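# Move blanking panel from work bench into empty shelf bay

## Task

Carry the blanking panel from the work bench and set it down so that all of it sits within the empty bay of the parts shelving. Then open the gripper and move the robot away. The panel must stay there by itself, not held up by the robot, and the robot must not fall over or finish leaning.

## Robot and tools

ROBOT. A simulated Hello Robot Stretch 3: a two-wheeled base (0.33 m long, 0.34 m wide), a lift on a mast and a single telescoping arm that reaches out to the robot's right side. The base cannot slide sideways, so to move the gripper forward or back you drive the base. Turning in place pivots about the point midway between the drive wheels, 0.05 m behind the front edge. With the arm pulled in and the wrist folded, a turn sweeps a radius of 0.28 m. An unfolded, level wrist reaches beyond that.

FRAMES. Base frame: origin on the floor between the drive wheels, x forward, y left, z up. hand_pose is reported in this frame, at the point where closed fingertips meet. Odometry frame is the base frame at the scene's start. Heading is positive to the left, in -3.142 to 3.142.

execute_actions takes "actions", a list run in order (an empty list just reports state and images). Each action has "robot", "steps" (1 to 450 control steps, 30 per second; default 1) and optionally "until". {"steps": n} alone waits. "robot" is one of: a single command; a list of up to 8 commands run one after another, where {"pause_s": s} (max 15 s) may be inserted; or {"stop": true}, which brakes everything and clears the queue. A command may hold:
- "base": exactly one of {"translate_m": d} (relative move in metres from where the base is when this command begins, forward positive, |d| at most 1) or {"rotate_rad": d} (relative turn in radians, counter-clockwise/left positive, |d| at most 3.2).
- "joints": absolute targets by name; unnamed joints keep their targets. lift_m 0 to 1.1 (arm height); arm_m 0 to 0.52 (extension); wrist_yaw_rad -1.345 to 4.42 (0 along the arm, positive toward the front, 3.0 folded over the base); wrist_pitch_rad -1.57 to 0.451 (negative tips fingers down); wrist_roll_rad -2.911 to 2.911; gripper_m -0.089 to 0.179 (larger is wider; actual fingertip gap is smaller by about 0.007 nearly closed to 0.025 wide open); head_pan_rad -3.953 to 1.73 (positive left, -1.57 looks along the arm); head_tilt_rad -1.53 to 0.419 (negative down).
- "contact_limits": {"arm_m": effort %} 1 to 100, the motor effort at which that arm motion halts; lower is gentler, too low halts immediately.
Motions begin together and keep running across later actions and your thinking. A new command overrides at once and throws away the rest of an older queue. Queued commands start only when the previous one finished "done" (or "off_target" for base or gripper); otherwise the rest is dropped. Any out-of-range value or invalid action rejects the entire call.
"until" ends an action early. {"robot": {"status": "ended"}} waits until nothing reads moving and the queue is not running. You can also test fields such as lift_m, lift_m_goal, lift_m_status, base_status, translate_m, heading, refusals, queue, queue_left, using [op, value] with =, !=, <, <=, >, >=, or a status word. Don't wait on exact equality for a reading. {"any": {"status": "ended"}} fires when any single motion ends.

zoom_image: "camera" (head_camera, nav_camera or wrist_camera) and "region" [x0, y0, x1, y1] in pixels of that camera's latest image, top-left origin, at most 504 by 504.

finished_scene: "scene", the current scene's number. Irreversible; call only after all motion has ended and the panel rests on its own.

CAMERAS. head_camera and nav_camera ride on the head (pan/tilt move both); wrist_camera is on the gripper. Every successful execute_actions returns one image per camera, taken at the end.

RESULT LINES. base_status shows progress in brackets (moved so far of goal, from wheel turns). joint_goals, joint_status per joint: moving, done, off_target, contact_stop, time_out, stopped, not_commanded, torque_fault. measured_speeds from encoders. refusals, queue (idle, running, done, dropped, stopped), queue_left. Lines starting "refused:" or "dropped:" name the goal and reason (indices from 0); "replaced:" reports how an overridden motion ended. "robot.on_its_own" appears when the robot changed a goal itself, a joint is slack or its servo is off, a motor is loaded at rest, or the base leans. base_tilt in degrees (forward/right positive). lidar_m: 12 distances in 30-degree sectors, first straight ahead, going counter-clockwise (4th left, 7th behind, 10th right), at 0.17 m height. wrist_depth_mm and head_depth_mm: 7x7 grids of median depth. motor_effort in % with peak in brackets; positive pushes toward higher values.

SPEED. Full base speed (0.30 m/s, 1.9 rad/s) only when stowed: lift_m under 0.30, arm_m under 0.03, wrist_yaw_rad over 2.54. Otherwise 0.10 m/s and 0.63 rad/s.

GRIPPING. Close to a gripper_m below the object's width to grasp; reopen at least 0.02 above where the fingers made contact to release. Neither the reading nor "done" proves a grasp, so check images and effort. Over-squeezing triggers a stall guard and things may slip.

CAUTIONS. Fold or unfold the wrist only with lift_m between 0.32 and 0.95, wrist_pitch_rad -0.4 and roll near 0; once folded, lift may go down to 0.25. With yaw below -0.4, keep pitch at -0.5 or lower. Arm and lift halt on firm contact and go slack until commanded again; base, wrist and head do not, and a wrist servo overloaded for seconds shuts off for 10 s. Pushing something rigid with the gripper above about 0.45 m, pushing again after a contact_stop, driving while holding or hooking something fixed, or snagging furniture (especially reversing) can tip the robot. If it leans, undo the last move in small steps, pull the gripper free, and if still tipped drop lift_m to about 0.2. Avoid drops, slams and hard pushes. Loose objects may occasionally get nudged by outside forces.

Each tool is called after "Request:" as name([rows], argument=value, ...), one row to a line, values as JSON.

## Session

Request:
execute_actions(actions=[])

Scene clock: 0.00 s.
robot.base_odometry: x=+0.000 y=+0.000 heading=+0.000 (m, m, rad; robot's odometry frame)
robot.turned_by_wheels: +0.000 (rad since the last result)
robot.turned_by_imu: +0.000 (rad since the last result)
robot.base_tilt: forward=-0.3 right=-0.5 (deg)
robot.lidar_m: 2.22 1.24 1.14 2.39 2.21 1.41 2.18 1.51 1.39 1.40 1.33 2.59
robot.head_depth_mm: 1629 2392 2396 2396 2397 2403 2053 / 1627 2484 2520 2497 2505 2542 2067 / 1693 2635 2592 2540 2491 2521 2094 / 1685 2711 2753 2806 2757 2614 2113 / 1769 2783 2901 2854 2890 2785 2119 / 1825 2807 3110 3162 3114 2945 2129 / 1832 2773 3106 3112 3136 3011 2153
robot.base_status: not_commanded
robot.joint_positions: lift_m=+0.366 arm_m=+0.003 wrist_yaw_rad=+3.010 wrist_pitch_rad=-0.502 wrist_roll_rad=+0.008 gripper_m=+0.037 head_pan_rad=-0.002 head_tilt_rad=+0.011
robot.joint_goals: lift_m=+0.366 arm_m=+0.003 wrist_yaw_rad=+3.010 wrist_pitch_rad=-0.502 wrist_roll_rad=+0.008 gripper_m=+0.037 head_pan_rad=-0.002 head_tilt_rad=+0.011
robot.joint_status: lift_m=not_commanded arm_m=not_commanded wrist_yaw_rad=not_commanded wrist_pitch_rad=not_commanded wrist_roll_rad=not_commanded gripper_m=not_commanded head_pan_rad=not_commanded head_tilt_rad=not_commanded
robot.measured_speeds: translate_m=+0.000 rotate_rad=+0.000 lift_m=+0.000 arm_m=+0.000 wrist_yaw_rad=+0.000 wrist_pitch_rad=+0.000 wrist_roll_rad=+0.000 head_pan_rad=+0.000 head_tilt_rad=+0.000
robot: refusals=0 queue=idle queue_left=0
robot.motor_effort: left_wheel=+0 right_wheel=+0 lift_m=+21 arm_m=+0 wrist_yaw_rad=+0 wrist_pitch_rad=+7 wrist_roll_rad=+0 gripper_m=-1 head_pan_rad=+0 head_tilt_rad=+1 (%)
robot.hand_pose: x=+0.0068 y=+0.0634 z=+0.3603 quat_wxyz=(+0.221, +0.697, +0.129, +0.669) (m; robot's base frame)
robot.wrist_depth_mm: - - - - - 953 920 / - - - - - - - / 962 918 963 - - - - / 763 753 764 786 754 816 808 / 637 648 - 661 660 660 664 / 544 546 - 550 576 569 575 / 482 501 - - 501 487 499
pictures: head_camera (sideways: a quarter turn clockwise sets it upright), nav_camera (sideways: a quarter turn counterclockwise sets it upright), wrist_camera
Images, in order (width x height): head_camera 896x504, nav_camera 672x504, wrist_camera 644x364.

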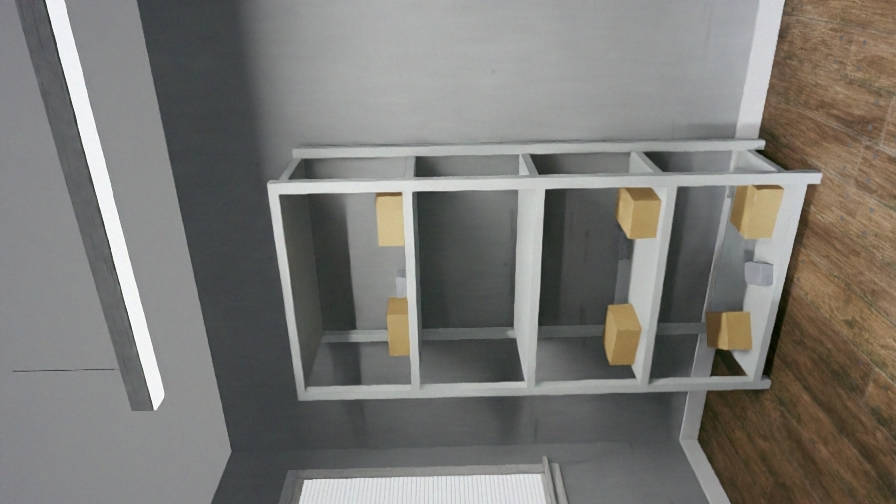

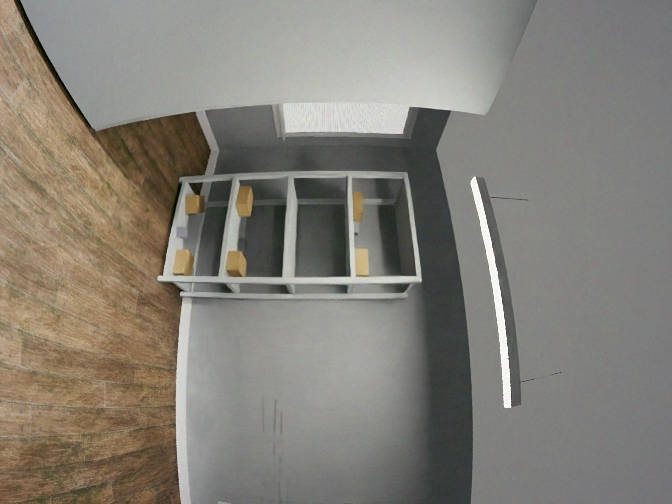

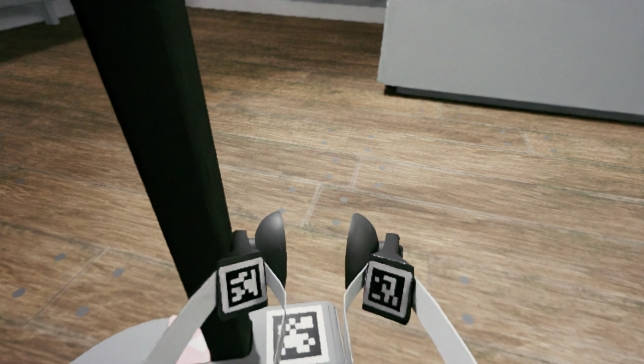

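Request:
execute_actions([
  {"robot":{"joints":{"head_pan_rad":-1.2,"head_tilt_rad":-0.4}},"steps":100,"until":{"robot":{"status":"ended"}}},
])

Request:
execute_actions([
  {"robot":{"joints":{"head_pan_rad":-2.4,"head_tilt_rad":-0.4}},"steps":100,"until":{"robot":{"status":"ended"}}},
])

Request:
execute_actions([
  {"robot":{"joints":{"head_pan_rad":-3.6,"head_tilt_rad":-0.4}},"steps":100,"until":{"robot":{"status":"ended"}}},
])

Request:
execute_actions([
  {"robot":{"joints":{"head_pan_rad":1.3,"head_tilt_rad":-0.4}},"steps":200,"until":{"robot":{"status":"ended"}}},
])

Scene clock: 7.40 s.
robot.base_odometry: x=+0.000 y=+0.000 heading=+0.000 (m, m, rad; robot's odometry frame)
robot.turned_by_wheels: +0.000 (rad since the last result)
robot.turned_by_imu: +0.001 (rad since the last result)
robot.base_tilt: forward=-0.3 right=-0.5 (deg)
robot.lidar_m: 2.22 1.24 1.14 2.38 2.20 1.41 2.18 1.51 1.39 1.40 1.34 2.59
robot.head_depth_mm: 1299 1383 1472 1577 1692 1640 1327 / 1401 1499 1617 1715 1852 1656 1335 / 1541 1660 1781 1773 1760 1656 1338 / 1693 1823 2016 1846 1885 1666 1346 / 1897 2044 2270 2418 2122 1683 1354 / 2107 2376 2632 2847 2228 1683 1351 / 2354 2479 2639 2768 2233 1674 1365
robot.base_status: not_commanded
robot.joint_positions: lift_m=+0.366 arm_m=+0.003 wrist_yaw_rad=+3.010 wrist_pitch_rad=-0.502 wrist_roll_rad=+0.008 gripper_m=+0.037 head_pan_rad=-1.193 head_tilt_rad=-0.394
robot.joint_goals: lift_m=+0.366 arm_m=+0.003 wrist_yaw_rad=+3.010 wrist_pitch_rad=-0.502 wrist_roll_rad=+0.008 gripper_m=+0.037 head_pan_rad=-1.200 head_tilt_rad=-0.400
robot.joint_status: lift_m=not_commanded arm_m=not_commanded wrist_yaw_rad=not_commanded wrist_pitch_rad=not_commanded wrist_roll_rad=not_commanded gripper_m=not_commanded head_pan_rad=done head_tilt_rad=done
robot.measured_speeds: translate_m=+0.000 rotate_rad=+0.000 lift_m=+0.000 arm_m=+0.000 wrist_yaw_rad=+0.000 wrist_pitch_rad=+0.000 wrist_roll_rad=+0.000 head_pan_rad=+0.000 head_tilt_rad=+0.000
robot: refusals=0 queue=done queue_left=0
robot.motor_effort: left_wheel=+1(1) right_wheel=-1(1) lift_m=+21(21) arm_m=-1(0) wrist_yaw_rad=+0(0) wrist_pitch_rad=+7(7) wrist_roll_rad=+0(0) gripper_m=-1(0) head_pan_rad=-3(33) head_tilt_rad=-2(19) (%)
robot.hand_pose: x=+0.0068 y=+0.0634 z=+0.3603 quat_wxyz=(+0.221, +0.697, +0.129, +0.669) (m; robot's base frame)
robot.wrist_depth_mm: - - - - - 947 925 / - - - - - - - / 970 921 960 - - - - / 747 727 760 792 801 790 812 / 630 641 - 654 661 660 651 / 556 548 - 561 578 556 580 / 473 509 - - 492 503 500
pictures: head_camera (sideways: a quarter turn clockwise sets it upright), nav_camera (sideways: a quarter turn counterclockwise sets it upright), wrist_camera
Images, in order (width x height): head_camera 896x504, nav_camera 672x504, wrist_camera 644x364.

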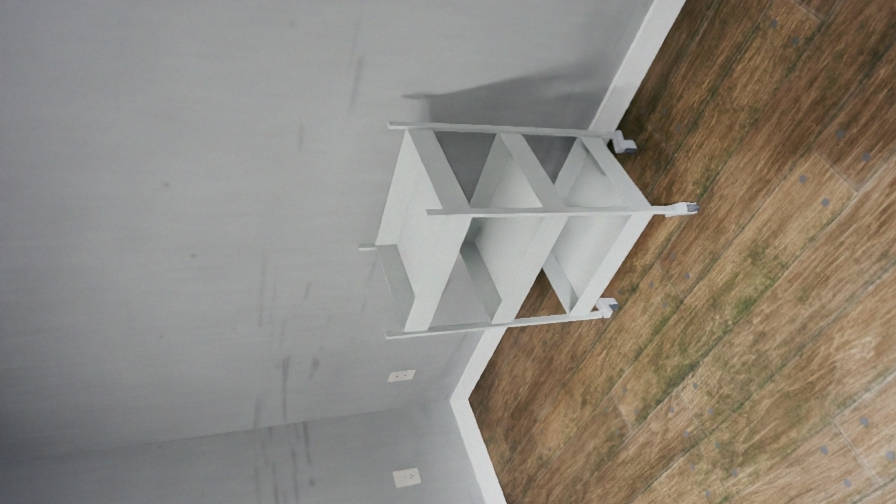

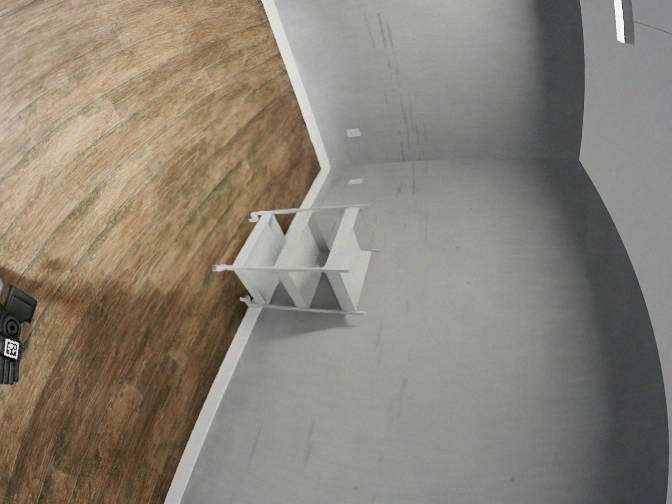

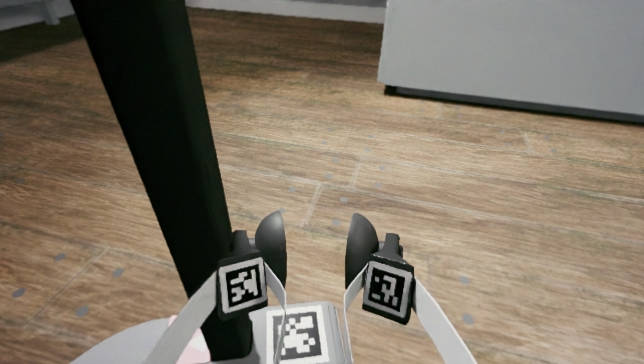

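Scene clock: 8.60 s.
robot.base_odometry: x=+0.000 y=+0.000 heading=+0.000 (m, m, rad; robot's odometry frame)
robot.turned_by_wheels: +0.000 (rad since the last result)
robot.turned_by_imu: +0.000 (rad since the last result)
robot.base_tilt: forward=-0.4 right=-0.6 (deg)
robot.lidar_m: 2.22 1.24 1.14 2.39 2.21 1.41 2.18 1.51 1.39 1.40 1.34 2.58
robot.head_depth_mm: 1408 1522 1653 1818 1973 1644 1325 / 1349 1456 1580 1735 1898 1659 1327 / 1309 1415 1532 1655 1807 1659 1345 / 1252 1348 1456 1578 1730 1676 1352 / 1211 1296 1379 1506 1616 1692 1354 / 1160 1244 1334 1436 1553 1624 1366 / 1126 1200 1277 1380 1473 1586 1369
robot.base_status: not_commanded
robot.joint_positions: lift_m=+0.366 arm_m=+0.003 wrist_yaw_rad=+3.010 wrist_pitch_rad=-0.502 wrist_roll_rad=+0.008 gripper_m=+0.037 head_pan_rad=-2.393 head_tilt_rad=-0.395
robot.joint_goals: lift_m=+0.366 arm_m=+0.003 wrist_yaw_rad=+3.010 wrist_pitch_rad=-0.502 wrist_roll_rad=+0.008 gripper_m=+0.037 head_pan_rad=-2.400 head_tilt_rad=-0.400
robot.joint_status: lift_m=not_commanded arm_m=not_commanded wrist_yaw_rad=not_commanded wrist_pitch_rad=not_commanded wrist_roll_rad=not_commanded gripper_m=not_commanded head_pan_rad=done head_tilt_rad=done
robot.measured_speeds: translate_m=+0.000 rotate_rad=+0.000 lift_m=+0.000 arm_m=+0.000 wrist_yaw_rad=+0.000 wrist_pitch_rad=+0.000 wrist_roll_rad=+0.000 head_pan_rad=+0.000 head_tilt_rad=+0.000
robot: refusals=0 queue=done queue_left=0
robot.motor_effort: left_wheel=+1(0) right_wheel=-1(0) lift_m=+21(20) arm_m=+0(0) wrist_yaw_rad=+0(1) wrist_pitch_rad=+7(7) wrist_roll_rad=+0(0) gripper_m=-1(1) head_pan_rad=-3(32) head_tilt_rad=-2(1) (%)
robot.hand_pose: x=+0.0068 y=+0.0634 z=+0.3603 quat_wxyz=(+0.221, +0.697, +0.129, +0.669) (m; robot's base frame)
robot.wrist_depth_mm: - - - - - 920 929 / - - - - - - - / 969 932 969 - - - - / 765 752 779 794 792 792 807 / 635 638 - 671 678 675 671 / 541 551 - 569 561 569 568 / 485 500 - - 488 498 493
pictures: head_camera (sideways: a quarter turn clockwise sets it upright), nav_camera (sideways: a quarter turn counterclockwise sets it upright), wrist_camera
Images, in order (width x height): head_camera 896x504, nav_camera 672x504, wrist_camera 644x364.

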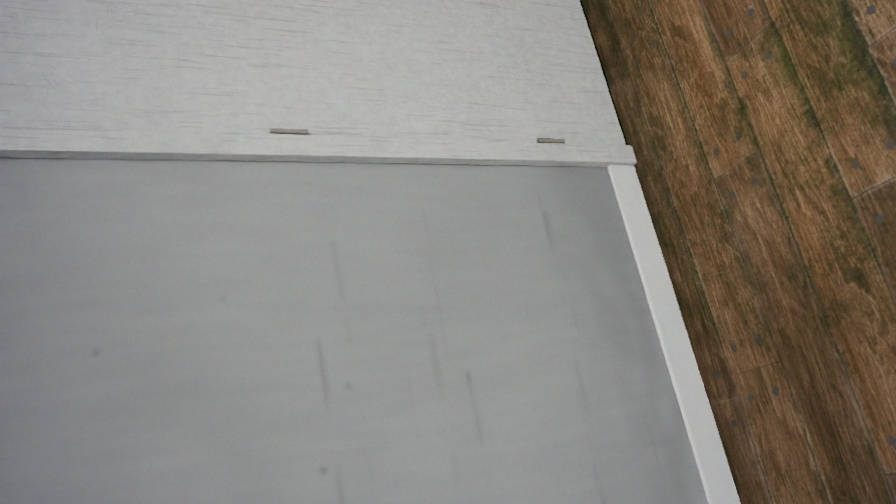

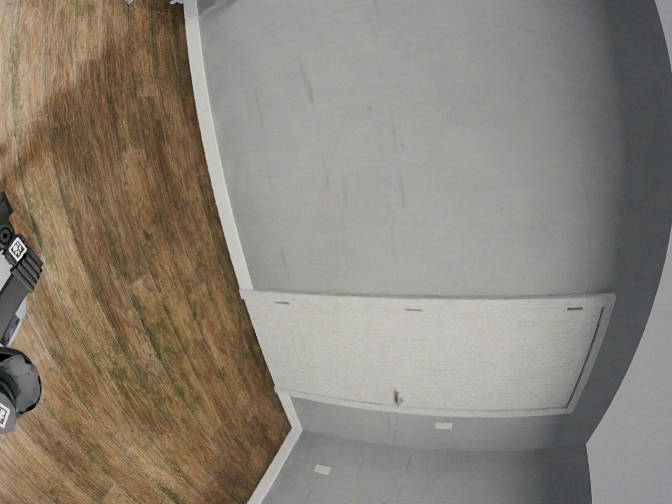

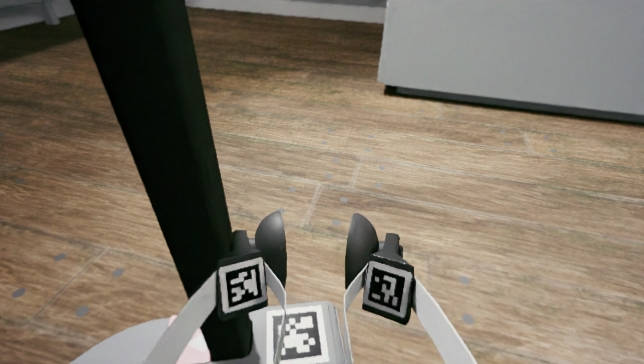

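Scene clock: 9.80 s.
robot.base_odometry: x=+0.000 y=+0.000 heading=+0.000 (m, m, rad; robot's odometry frame)
robot.turned_by_wheels: +0.000 (rad since the last result)
robot.turned_by_imu: +0.000 (rad since the last result)
robot.base_tilt: forward=-0.4 right=-0.5 (deg)
robot.lidar_m: 2.22 1.23 1.14 2.39 2.21 1.41 2.18 1.51 1.39 1.40 1.34 2.59
robot.head_depth_mm: 1839 1965 1641 2257 2161 1635 1327 / 1821 1974 1694 2265 2176 1648 1333 / 1826 1947 1727 2259 2095 1650 1337 / 1821 1954 2100 2299 2191 1672 1350 / 1816 1957 2122 2279 2211 1677 1352 / 1847 1955 2103 2305 2238 1709 1370 / 1811 1963 2115 2295 2236 1693 1369
robot.base_status: not_commanded
robot.joint_positions: lift_m=+0.366 arm_m=+0.003 wrist_yaw_rad=+3.010 wrist_pitch_rad=-0.502 wrist_roll_rad=+0.008 gripper_m=+0.037 head_pan_rad=-3.593 head_tilt_rad=-0.395
robot.joint_goals: lift_m=+0.366 arm_m=+0.003 wrist_yaw_rad=+3.010 wrist_pitch_rad=-0.502 wrist_roll_rad=+0.008 gripper_m=+0.037 head_pan_rad=-3.600 head_tilt_rad=-0.400
robot.joint_status: lift_m=not_commanded arm_m=not_commanded wrist_yaw_rad=not_commanded wrist_pitch_rad=not_commanded wrist_roll_rad=not_commanded gripper_m=not_commanded head_pan_rad=done head_tilt_rad=done
robot.measured_speeds: translate_m=+0.000 rotate_rad=+0.000 lift_m=+0.000 arm_m=+0.000 wrist_yaw_rad=+0.000 wrist_pitch_rad=+0.000 wrist_roll_rad=+0.000 head_pan_rad=+0.000 head_tilt_rad=+0.000
robot: refusals=0 queue=done queue_left=0
robot.motor_effort: left_wheel=+1(1) right_wheel=-1(0) lift_m=+21(20) arm_m=+0(1) wrist_yaw_rad=+0(0) wrist_pitch_rad=+7(7) wrist_roll_rad=+0(0) gripper_m=-1(1) head_pan_rad=-4(33) head_tilt_rad=-2(1) (%)
robot.hand_pose: x=+0.0068 y=+0.0634 z=+0.3603 quat_wxyz=(+0.221, +0.697, +0.129, +0.669) (m; robot's base frame)
robot.wrist_depth_mm: - - - - - 966 914 / - - - - - - - / 939 906 954 - - - - / 746 769 803 769 789 798 825 / 654 645 - 647 659 679 646 / 534 541 - 538 571 572 578 / 474 508 - - 489 495 495
pictures: head_camera (sideways: a quarter turn clockwise sets it upright), nav_camera (sideways: a quarter turn counterclockwise sets it upright), wrist_camera
Images, in order (width x height): head_camera 896x504, nav_camera 672x504, wrist_camera 644x364.

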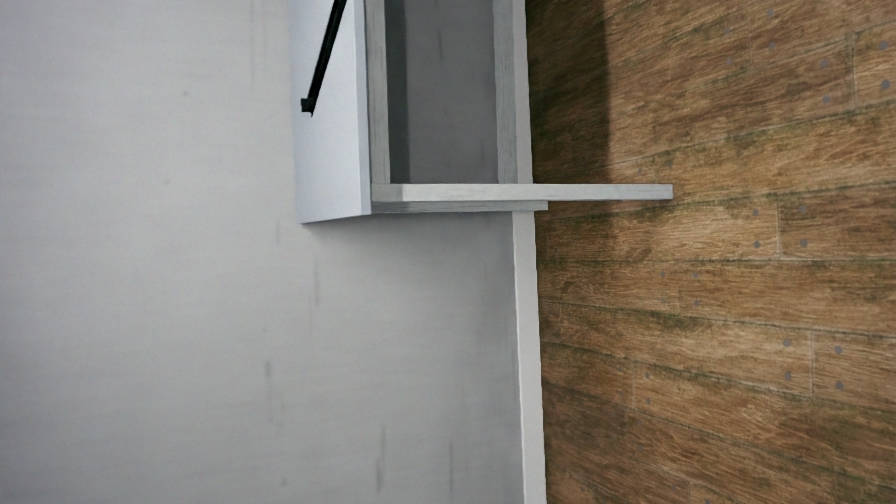

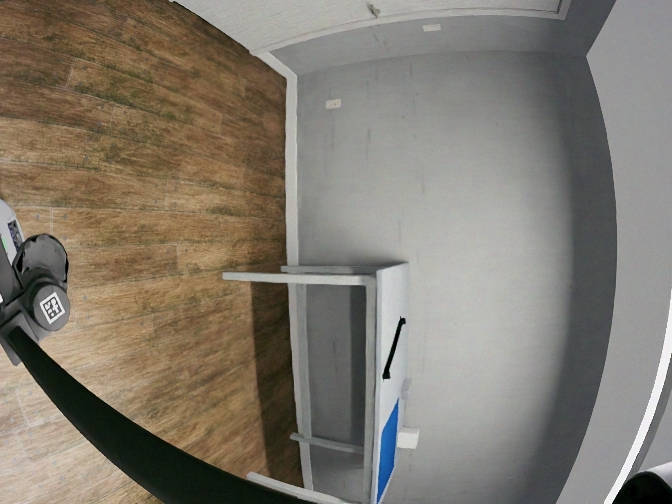

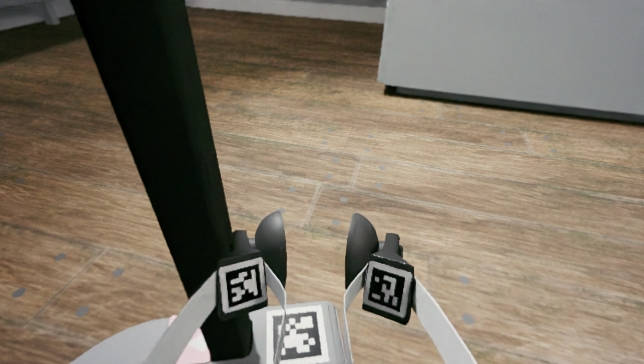

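Scene clock: 12.70 s.
robot.base_odometry: x=+0.000 y=+0.000 heading=+0.000 (m, m, rad; robot's odometry frame)
robot.turned_by_wheels: +0.000 (rad since the last result)
robot.turned_by_imu: +0.001 (rad since the last result)
robot.base_tilt: forward=-0.4 right=-0.5 (deg)
robot.lidar_m: 2.23 1.24 1.14 2.38 2.20 1.41 2.18 1.51 1.39 1.41 1.34 2.58
robot.head_depth_mm: 910 978 1063 1142 1254 1383 1329 / 926 998 1079 1171 1273 1410 1323 / 942 1017 1102 1204 1312 1451 1338 / 2005 2144 2371 2533 2175 1659 1347 / 2027 2214 2381 2579 2224 1689 1348 / 2092 2220 2415 2639 2223 1696 1345 / 2100 2270 2489 2689 2224 1702 1357
robot.base_status: not_commanded
robot.joint_positions: lift_m=+0.366 arm_m=+0.003 wrist_yaw_rad=+3.010 wrist_pitch_rad=-0.502 wrist_roll_rad=+0.008 gripper_m=+0.037 head_pan_rad=+1.293 head_tilt_rad=-0.395
robot.joint_goals: lift_m=+0.366 arm_m=+0.003 wrist_yaw_rad=+3.010 wrist_pitch_rad=-0.502 wrist_roll_rad=+0.008 gripper_m=+0.037 head_pan_rad=+1.300 head_tilt_rad=-0.400
robot.joint_status: lift_m=not_commanded arm_m=not_commanded wrist_yaw_rad=not_commanded wrist_pitch_rad=not_commanded wrist_roll_rad=not_commanded gripper_m=not_commanded head_pan_rad=done head_tilt_rad=done
robot.measured_speeds: translate_m=+0.000 rotate_rad=+0.000 lift_m=+0.000 arm_m=+0.000 wrist_yaw_rad=+0.000 wrist_pitch_rad=+0.000 wrist_roll_rad=+0.000 head_pan_rad=+0.000 head_tilt_rad=+0.000
robot: refusals=0 queue=done queue_left=0
robot.motor_effort: left_wheel=+0(0) right_wheel=+0(1) lift_m=+21(21) arm_m=+0(0) wrist_yaw_rad=+1(0) wrist_pitch_rad=+7(7) wrist_roll_rad=+0(0) gripper_m=-1(1) head_pan_rad=+3(36) head_tilt_rad=-2(2) (%)
robot.hand_pose: x=+0.0068 y=+0.0634 z=+0.3603 quat_wxyz=(+0.221, +0.697, +0.129, +0.669) (m; robot's base frame)
robot.wrist_depth_mm: - - - - - 965 903 / - - - - - - - / 905 939 992 - - - - / 750 750 756 769 781 799 798 / 647 629 - 650 669 659 674 / 548 545 - 560 570 565 583 / 479 500 - - 494 496 503
pictures: head_camera (sideways: a quarter turn clockwise sets it upright), nav_camera (sideways: a quarter turn counterclockwise sets it upright), wrist_camera
Images, in order (width x height): head_camera 896x504, nav_camera 672x504, wrist_camera 644x364.

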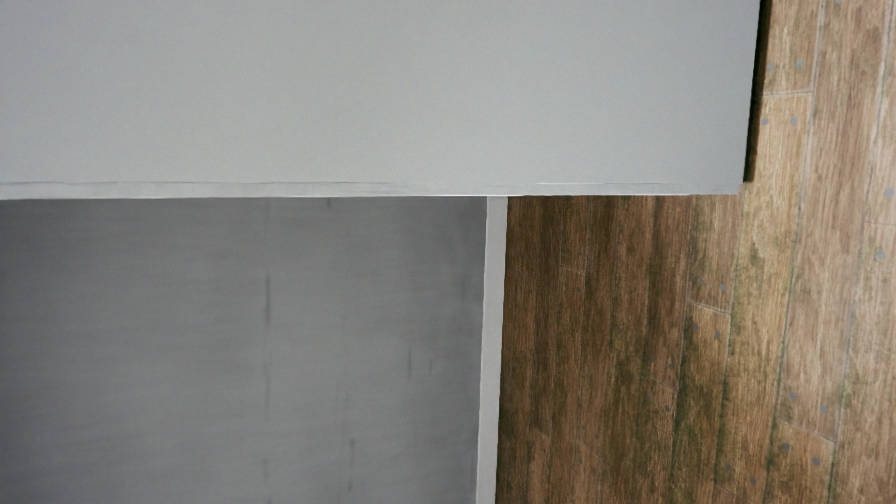

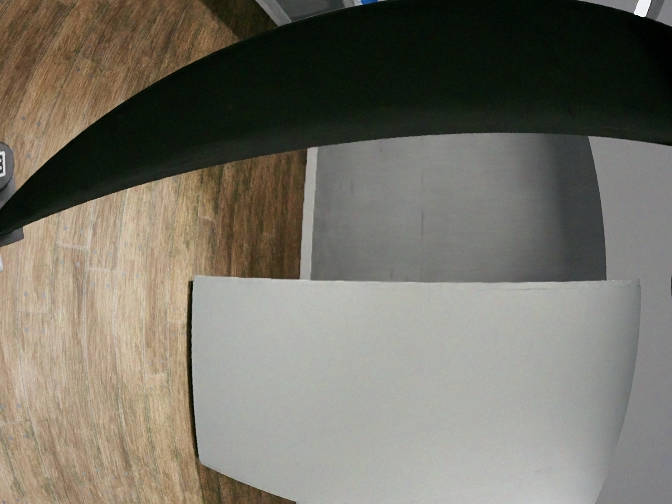

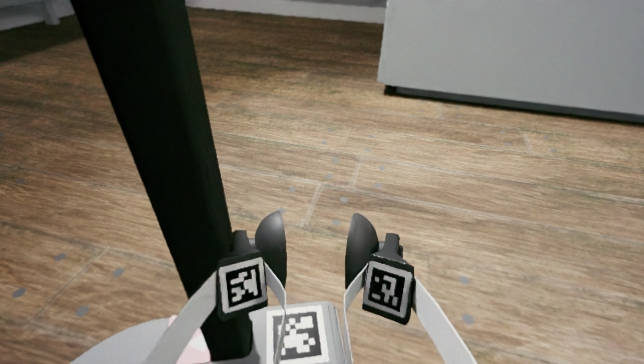

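Request:
execute_actions([
  {"robot":[{"joints":{"lift_m":0.28,"head_pan_rad":0,"head_tilt_rad":-0.3}},{"base":{"rotate_rad":2.4}}],"steps":300,"until":{"robot":{"status":"ended"}}},
])

Scene clock: 27.27 s.
robot.base_odometry: x=+0.000 y=+0.000 heading=+2.400 (m, m, rad; robot's odometry frame)
robot.turned_by_wheels: +2.400 (rad since the last result)
robot.turned_by_imu: +2.415 (rad since the last result)
robot.base_tilt: forward=-0.5 right=-0.5 (deg)
robot.lidar_m: 1.41 1.41 1.69 1.40 1.39 1.34 1.65 2.22 1.42 1.15 1.14 2.07
robot.head_depth_mm: 2132 2305 2191 2569 2451 1806 1421 / 2080 2178 2274 2509 2430 1805 1427 / 2001 2125 2201 2431 2401 1824 1431 / 1929 2048 2145 2319 2390 1839 1444 / 1865 1982 2070 1624 2324 1773 1447 / 1836 1921 2004 2047 2219 1859 1452 / 1775 1845 1964 2081 2187 1862 1449
robot.base_status: done (rotate_rad +2.3999 of +2.4000)
robot.joint_positions: lift_m=+0.281 arm_m=+0.003 wrist_yaw_rad=+3.010 wrist_pitch_rad=-0.502 wrist_roll_rad=+0.008 gripper_m=+0.037 head_pan_rad=+0.007 head_tilt_rad=-0.309
robot.joint_goals: lift_m=+0.280 arm_m=+0.003 wrist_yaw_rad=+3.010 wrist_pitch_rad=-0.502 wrist_roll_rad=+0.008 gripper_m=+0.037 head_pan_rad=+0.000 head_tilt_rad=-0.300
robot.joint_status: lift_m=done arm_m=not_commanded wrist_yaw_rad=not_commanded wrist_pitch_rad=not_commanded wrist_roll_rad=not_commanded gripper_m=not_commanded head_pan_rad=done head_tilt_rad=done
robot.measured_speeds: translate_m=+0.000 rotate_rad=+0.000 lift_m=+0.000 arm_m=+0.000 wrist_yaw_rad=+0.000 wrist_pitch_rad=+0.000 wrist_roll_rad=+0.000 head_pan_rad=+0.000 head_tilt_rad=+0.000
robot: refusals=0 queue=done queue_left=0
robot.motor_effort: left_wheel=-3(7) right_wheel=+1(10) lift_m=+9(22) arm_m=+0(0) wrist_yaw_rad=+0(0) wrist_pitch_rad=+7(7) wrist_roll_rad=+0(0) gripper_m=-1(1) head_pan_rad=-3(33) head_tilt_rad=+4(11) (%)
robot.hand_pose: x=+0.0068 y=+0.0633 z=+0.2751 quat_wxyz=(+0.221, +0.697, +0.129, +0.669) (m; robot's base frame)
robot.wrist_depth_mm: - - - - - - - / - - - - - - - / 799 745 812 791 831 825 843 / 613 628 637 638 645 666 669 / 535 525 - 544 553 551 563 / 468 - - - 474 470 476 / - - - - 403 412 407
pictures: head_camera (sideways: a quarter turn clockwise sets it upright), nav_camera (sideways: a quarter turn counterclockwise sets it upright), wrist_camera
Images, in order (width x height): head_camera 896x504, nav_camera 672x504, wrist_camera 644x364.

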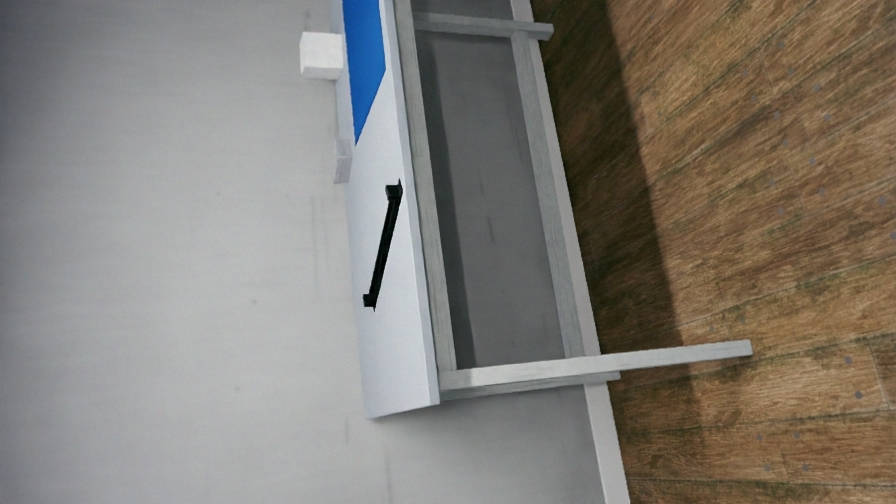

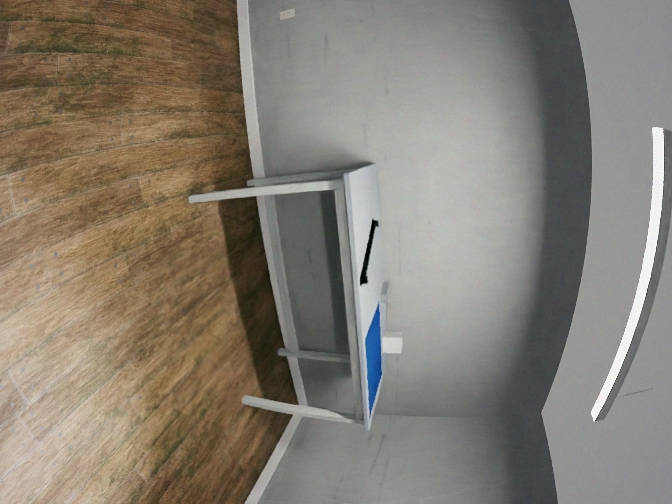

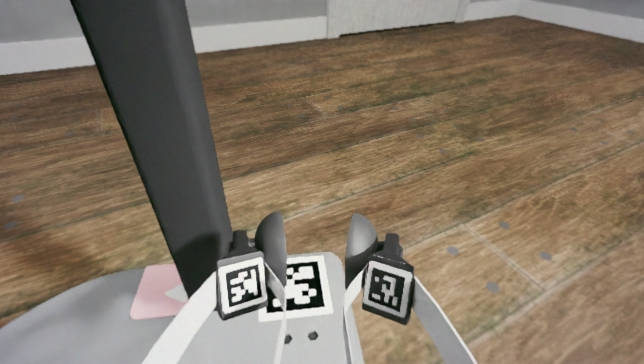

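Request:
zoom_image(camera="head_camera", region=[310, 150, 470, 340])

Region (310, 150, 470, 340) of head_camera's 896x504 image, scaled by 2.653, with more detail than that image has; it fills the left 424 columns of this view, and the rest is white.

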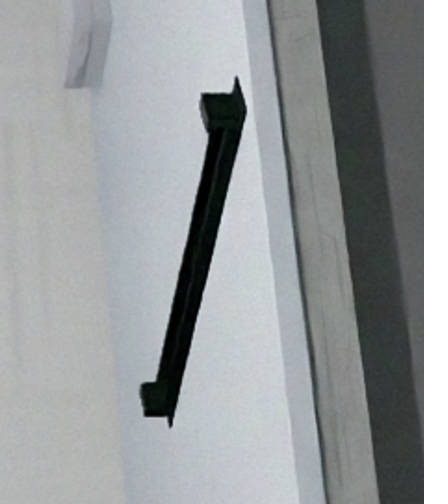

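Request:
execute_actions([
  {"robot":[{"base":{"translate_m":0.95},"joints":{"head_tilt_rad":-0.55}}],"steps":300,"until":{"robot":{"status":"ended"}}},
])

Scene clock: 38.50 s.
robot.base_odometry: x=-0.700 y=+0.642 heading=+2.400 (m, m, rad; robot's odometry frame)
robot.turned_by_wheels: +0.000 (rad since the last result)
robot.turned_by_imu: +0.009 (rad since the last result)
robot.base_tilt: forward=-0.4 right=-0.5 (deg)
robot.lidar_m: 1.17 0.55 1.41 1.71 1.70 1.90 2.24 1.97 1.14 1.37 1.31 1.41
robot.head_depth_mm: 1219 1343 993 708 1712 1435 1202 / 1175 1278 1001 693 1657 1444 1221 / 1140 1249 1016 695 1642 1458 1218 / 1103 1215 1036 703 1574 1456 1227 / 1073 1166 1050 713 643 1474 1231 / 1037 1131 1062 719 609 1471 1235 / 1007 1097 1083 720 589 1485 1158
robot.base_status: done (translate_m +0.9500 of +0.9500)
robot.joint_positions: lift_m=+0.281 arm_m=+0.003 wrist_yaw_rad=+3.010 wrist_pitch_rad=-0.502 wrist_roll_rad=+0.008 gripper_m=+0.037 head_pan_rad=+0.007 head_tilt_rad=-0.544
robot.joint_goals: lift_m=+0.280 arm_m=+0.003 wrist_yaw_rad=+3.010 wrist_pitch_rad=-0.502 wrist_roll_rad=+0.008 gripper_m=+0.037 head_pan_rad=+0.000 head_tilt_rad=-0.550
robot.joint_status: lift_m=done arm_m=not_commanded wrist_yaw_rad=not_commanded wrist_pitch_rad=not_commanded wrist_roll_rad=not_commanded gripper_m=not_commanded head_pan_rad=done head_tilt_rad=done
robot.measured_speeds: translate_m=+0.000 rotate_rad=+0.000 lift_m=+0.000 arm_m=+0.000 wrist_yaw_rad=+0.000 wrist_pitch_rad=+0.000 wrist_roll_rad=+0.000 head_pan_rad=+0.000 head_tilt_rad=+0.000
robot: refusals=0 queue=done queue_left=0
robot.motor_effort: left_wheel=-3(7) right_wheel=+2(6) lift_m=+10(9) arm_m=-1(0) wrist_yaw_rad=+0(0) wrist_pitch_rad=+7(7) wrist_roll_rad=+0(0) gripper_m=-1(1) head_pan_rad=-3(3) head_tilt_rad=-2(16) (%)
robot.hand_pose: x=+0.0068 y=+0.0633 z=+0.2751 quat_wxyz=(+0.221, +0.697, +0.129, +0.669) (m; robot's base frame)
robot.wrist_depth_mm: - - - - - - 442 / - - - - - - 474 / 769 781 802 796 811 839 766 / 623 635 639 651 644 639 662 / 525 529 - 560 553 550 545 / 472 - - - 477 479 475 / - - - - 409 412 413
pictures: head_camera (sideways: a quarter turn clockwise sets it upright), nav_camera (sideways: a quarter turn counterclockwise sets it upright), wrist_camera
Images, in order (width x height): head_camera 896x504, nav_camera 672x504, wrist_camera 644x364.

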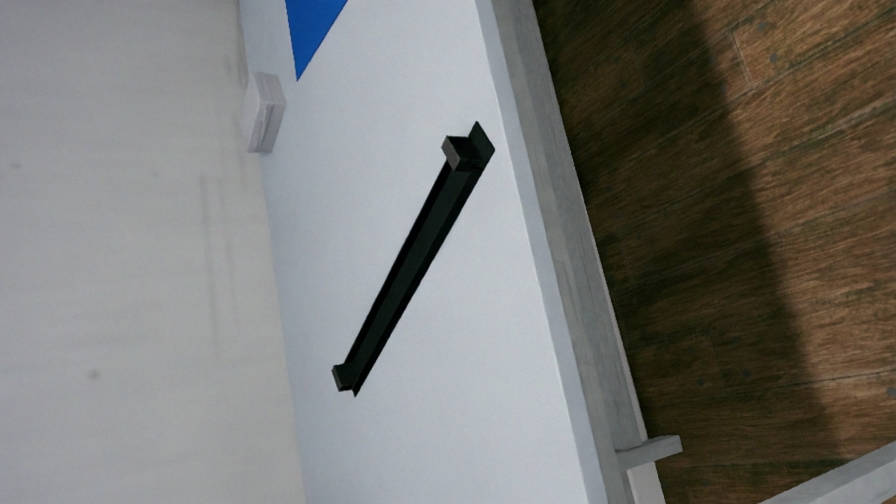

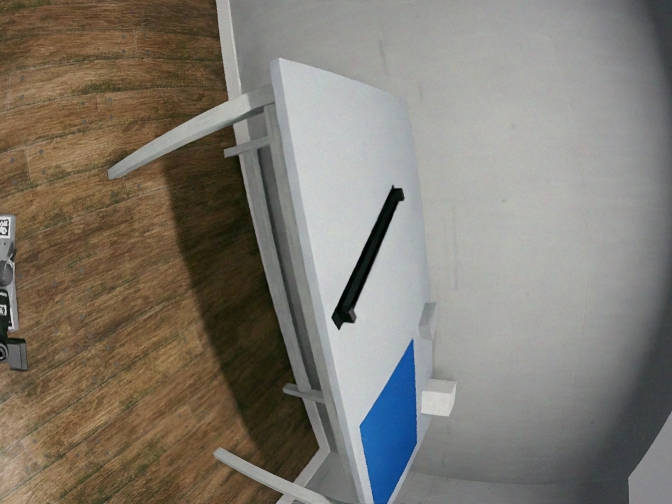

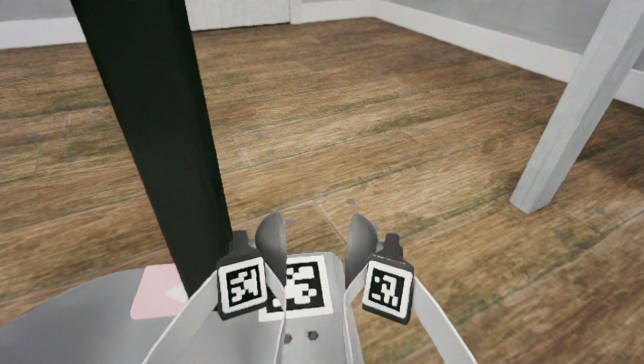

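Request:
zoom_image(camera="head_camera", region=[310, 110, 520, 410])

Region (310, 110, 520, 410) of head_camera's 896x504 image, scaled by 1.680, with more detail than that image has; it fills the left 353 columns of this view, and the rest is white.

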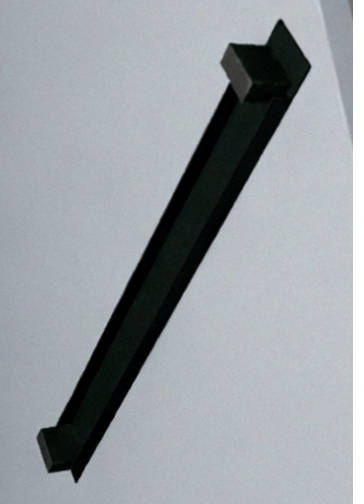

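Request:
execute_actions([
  {"robot":{"base":{"translate_m":0.1},"joints":{"lift_m":0.9,"wrist_pitch_rad":-0.4,"head_pan_rad":-1.6,"head_tilt_rad":-0.7}},"steps":100,"until":{"robot":{"base_status":"done"}}},
  {"robot":{"base":{"rotate_rad":1.9}},"steps":200,"until":{"robot":{"base_status":"done"}}},
  {"robot":{"base":{"translate_m":-0.12}},"steps":300,"until":{"robot":{"status":"ended"}}},
  {"robot":{"joints":{"wrist_yaw_rad":1.5,"gripper_m":0.12}},"steps":300,"until":{"robot":{"status":"ended"}}},
  {"robot":{"joints":{"lift_m":1.1,"wrist_pitch_rad":-1.0}},"steps":300,"until":{"robot":{"status":"ended"}}},
])

Scene clock: 87.23 s.
robot.base_odometry: x=-0.726 y=+0.819 heading=-1.983 (m, m, rad; robot's odometry frame)
robot.turned_by_wheels: +1.900 (rad since the last result)
robot.turned_by_imu: +1.920 (rad since the last result)
robot.base_tilt: forward=-0.5 right=-0.5 (deg)
robot.lidar_m: 1.84 1.92 2.39 3.06 1.11 1.21 1.88 1.13 1.12 1.08 0.54 1.63
robot.head_depth_mm: - - - - - 1283 1135 / - - - - - 1257 1134 / - - - - - 1265 1144 / 995 1054 736 607 - - 1151 / 987 1059 750 613 - - 1115 / 981 1056 757 - - 1318 1119 / 985 1072 799 - - 894 1152
robot.base_status: done (translate_m -0.1200 of -0.1200)
robot.joint_positions: lift_m=+1.099 arm_m=+0.003 wrist_yaw_rad=+1.502 wrist_pitch_rad=-1.004 wrist_roll_rad=+0.008 gripper_m=+0.120 head_pan_rad=-1.593 head_tilt_rad=-0.692
robot.joint_goals: lift_m=+1.100 arm_m=+0.003 wrist_yaw_rad=+1.500 wrist_pitch_rad=-1.000 wrist_roll_rad=+0.008 gripper_m=+0.120 head_pan_rad=-1.600 head_tilt_rad=-0.700
robot.joint_status: lift_m=done arm_m=not_commanded wrist_yaw_rad=done wrist_pitch_rad=done wrist_roll_rad=not_commanded gripper_m=done head_pan_rad=done head_tilt_rad=done
robot.measured_speeds: translate_m=+0.000 rotate_rad=+0.000 lift_m=+0.000 arm_m=+0.000 wrist_yaw_rad=+0.000 wrist_pitch_rad=+0.000 wrist_roll_rad=+0.000 head_pan_rad=+0.000 head_tilt_rad=+0.000
robot: refusals=0 queue=done queue_left=0
robot.motor_effort: left_wheel=-2(5) right_wheel=+2(5) lift_m=+31(33) arm_m=-1(0) wrist_yaw_rad=-2(2) wrist_pitch_rad=+2(14) wrist_roll_rad=+0(0) gripper_m=-1(81) head_pan_rad=-3(34) head_tilt_rad=-3(13) (%)
robot.hand_pose: x=+0.0956 y=-0.1561 z=+1.0089 quat_wxyz=(+0.685, +0.672, -0.223, +0.171) (m; robot's base frame)
robot.wrist_depth_mm: - - - - - 386 360 / - - - - - 447 334 / - - - - - 520 311 / - - - - - - 292 / - - - - - - 279 / - - - - - - 330 / - - - - - - -
pictures: head_camera (sideways: a quarter turn clockwise sets it upright), nav_camera (sideways: a quarter turn counterclockwise sets it upright), wrist_camera
Images, in order (width x height): head_camera 896x504, nav_camera 672x504, wrist_camera 644x364.

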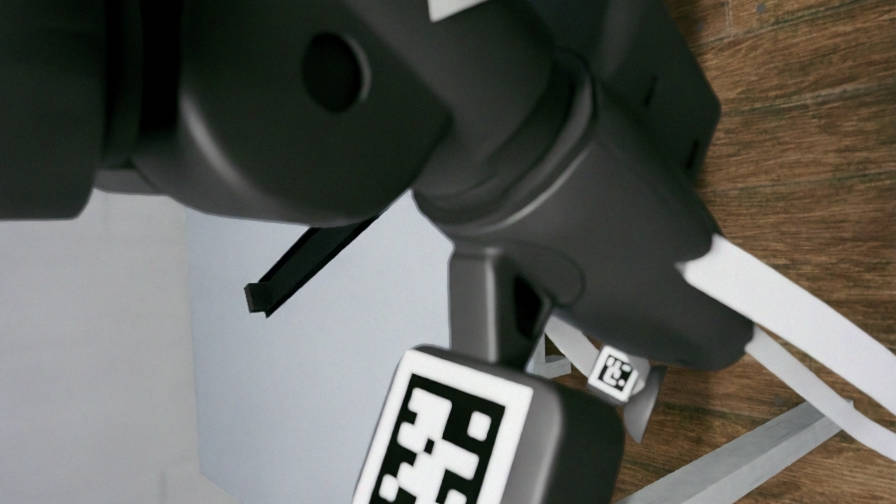

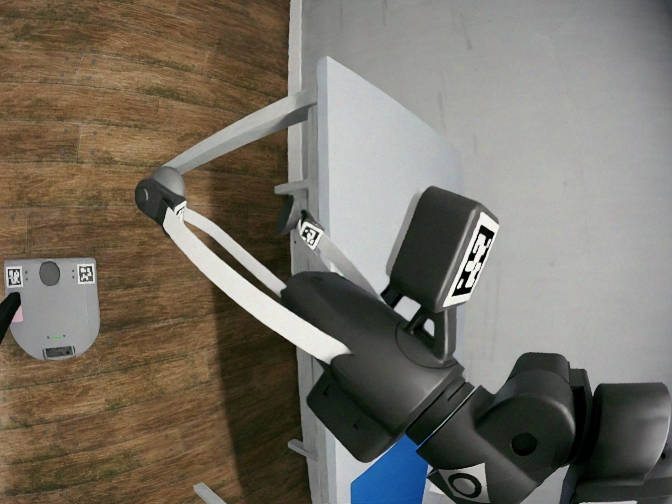

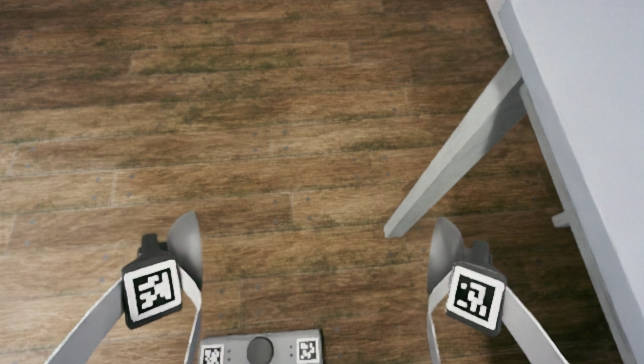

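Request:
execute_actions([
  {"robot":{"joints":{"wrist_yaw_rad":0.38,"wrist_pitch_rad":-1.3,"arm_m":0.25}},"steps":300,"until":{"robot":{"status":"ended"}}},
])

Scene clock: 95.30 s.
robot.base_odometry: x=-0.726 y=+0.819 heading=-1.983 (m, m, rad; robot's odometry frame)
robot.turned_by_wheels: +0.000 (rad since the last result)
robot.turned_by_imu: +0.001 (rad since the last result)
robot.base_tilt: forward=-0.3 right=-0.5 (deg)
robot.lidar_m: 1.85 1.93 2.38 3.05 1.10 1.21 1.88 1.13 1.12 1.07 0.54 1.63
robot.head_depth_mm: 1040 1021 718 555 1528 1308 1127 / - 1049 724 536 1537 1312 1140 / - - 700 562 1535 1327 1141 / 1011 952 703 567 1507 1323 1151 / 988 1056 751 555 1522 1348 1154 / 982 1061 757 577 1528 1347 1117 / 982 1068 766 585 1532 891 1141
robot.base_status: done (translate_m -0.1200 of -0.1200)
robot.joint_positions: lift_m=+1.099 arm_m=+0.250 wrist_yaw_rad=+0.381 wrist_pitch_rad=-1.297 wrist_roll_rad=+0.008 gripper_m=+0.120 head_pan_rad=-1.593 head_tilt_rad=-0.692
robot.joint_goals: lift_m=+1.100 arm_m=+0.250 wrist_yaw_rad=+0.380 wrist_pitch_rad=-1.300 wrist_roll_rad=+0.008 gripper_m=+0.120 head_pan_rad=-1.600 head_tilt_rad=-0.700
robot.joint_status: lift_m=done arm_m=done wrist_yaw_rad=done wrist_pitch_rad=done wrist_roll_rad=not_commanded gripper_m=done head_pan_rad=done head_tilt_rad=done
robot.measured_speeds: translate_m=+0.000 rotate_rad=+0.000 lift_m=+0.000 arm_m=+0.000 wrist_yaw_rad=+0.000 wrist_pitch_rad=+0.000 wrist_roll_rad=+0.000 head_pan_rad=+0.000 head_tilt_rad=+0.000
robot: refusals=0 queue=done queue_left=0
robot.motor_effort: left_wheel=-2(1) right_wheel=+2(2) lift_m=+31(31) arm_m=+3(8) wrist_yaw_rad=-1(1) wrist_pitch_rad=-1(4) wrist_roll_rad=+0(0) gripper_m=+0(0) head_pan_rad=-2(3) head_tilt_rad=-3(2) (%)
robot.hand_pose: x=-0.0045 y=-0.4373 z=+0.9848 quat_wxyz=(+0.632, +0.525, -0.475, -0.315) (m; robot's base frame)
robot.wrist_depth_mm: 247 250 250 255 251 252 254 / 246 245 245 249 245 252 251 / 239 239 242 241 242 244 247 / 236 235 238 238 236 238 243 / - - 233 234 235 235 239 / - - - 230 229 232 233 / - - - - 230 226 229
pictures: head_camera (sideways: a quarter turn clockwise sets it upright), nav_camera (sideways: a quarter turn counterclockwise sets it upright), wrist_camera
Images, in order (width x height): head_camera 896x504, nav_camera 672x504, wrist_camera 644x364.

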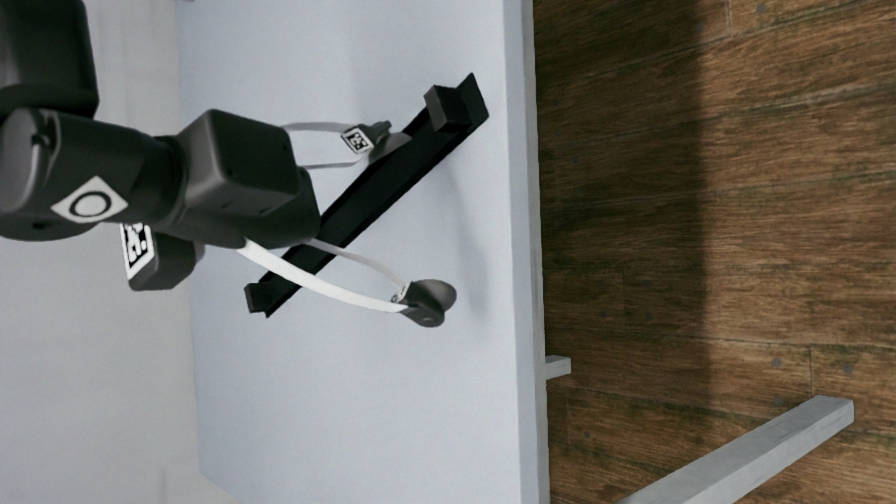

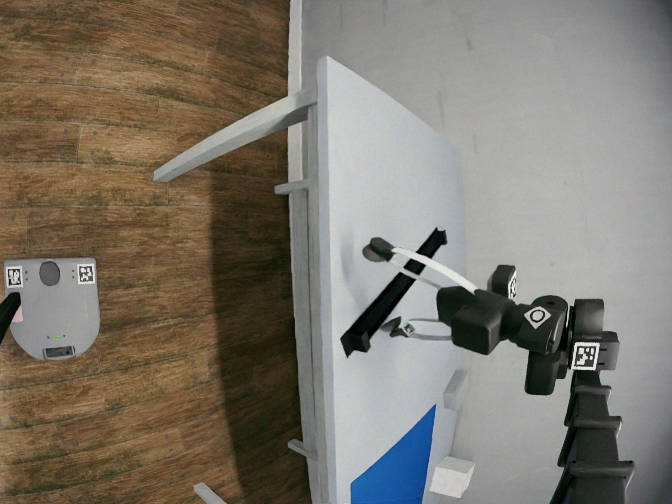

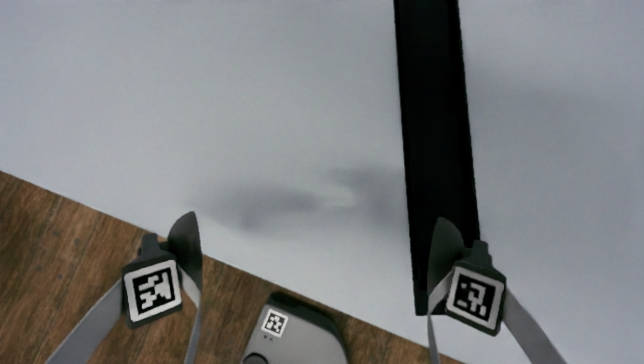

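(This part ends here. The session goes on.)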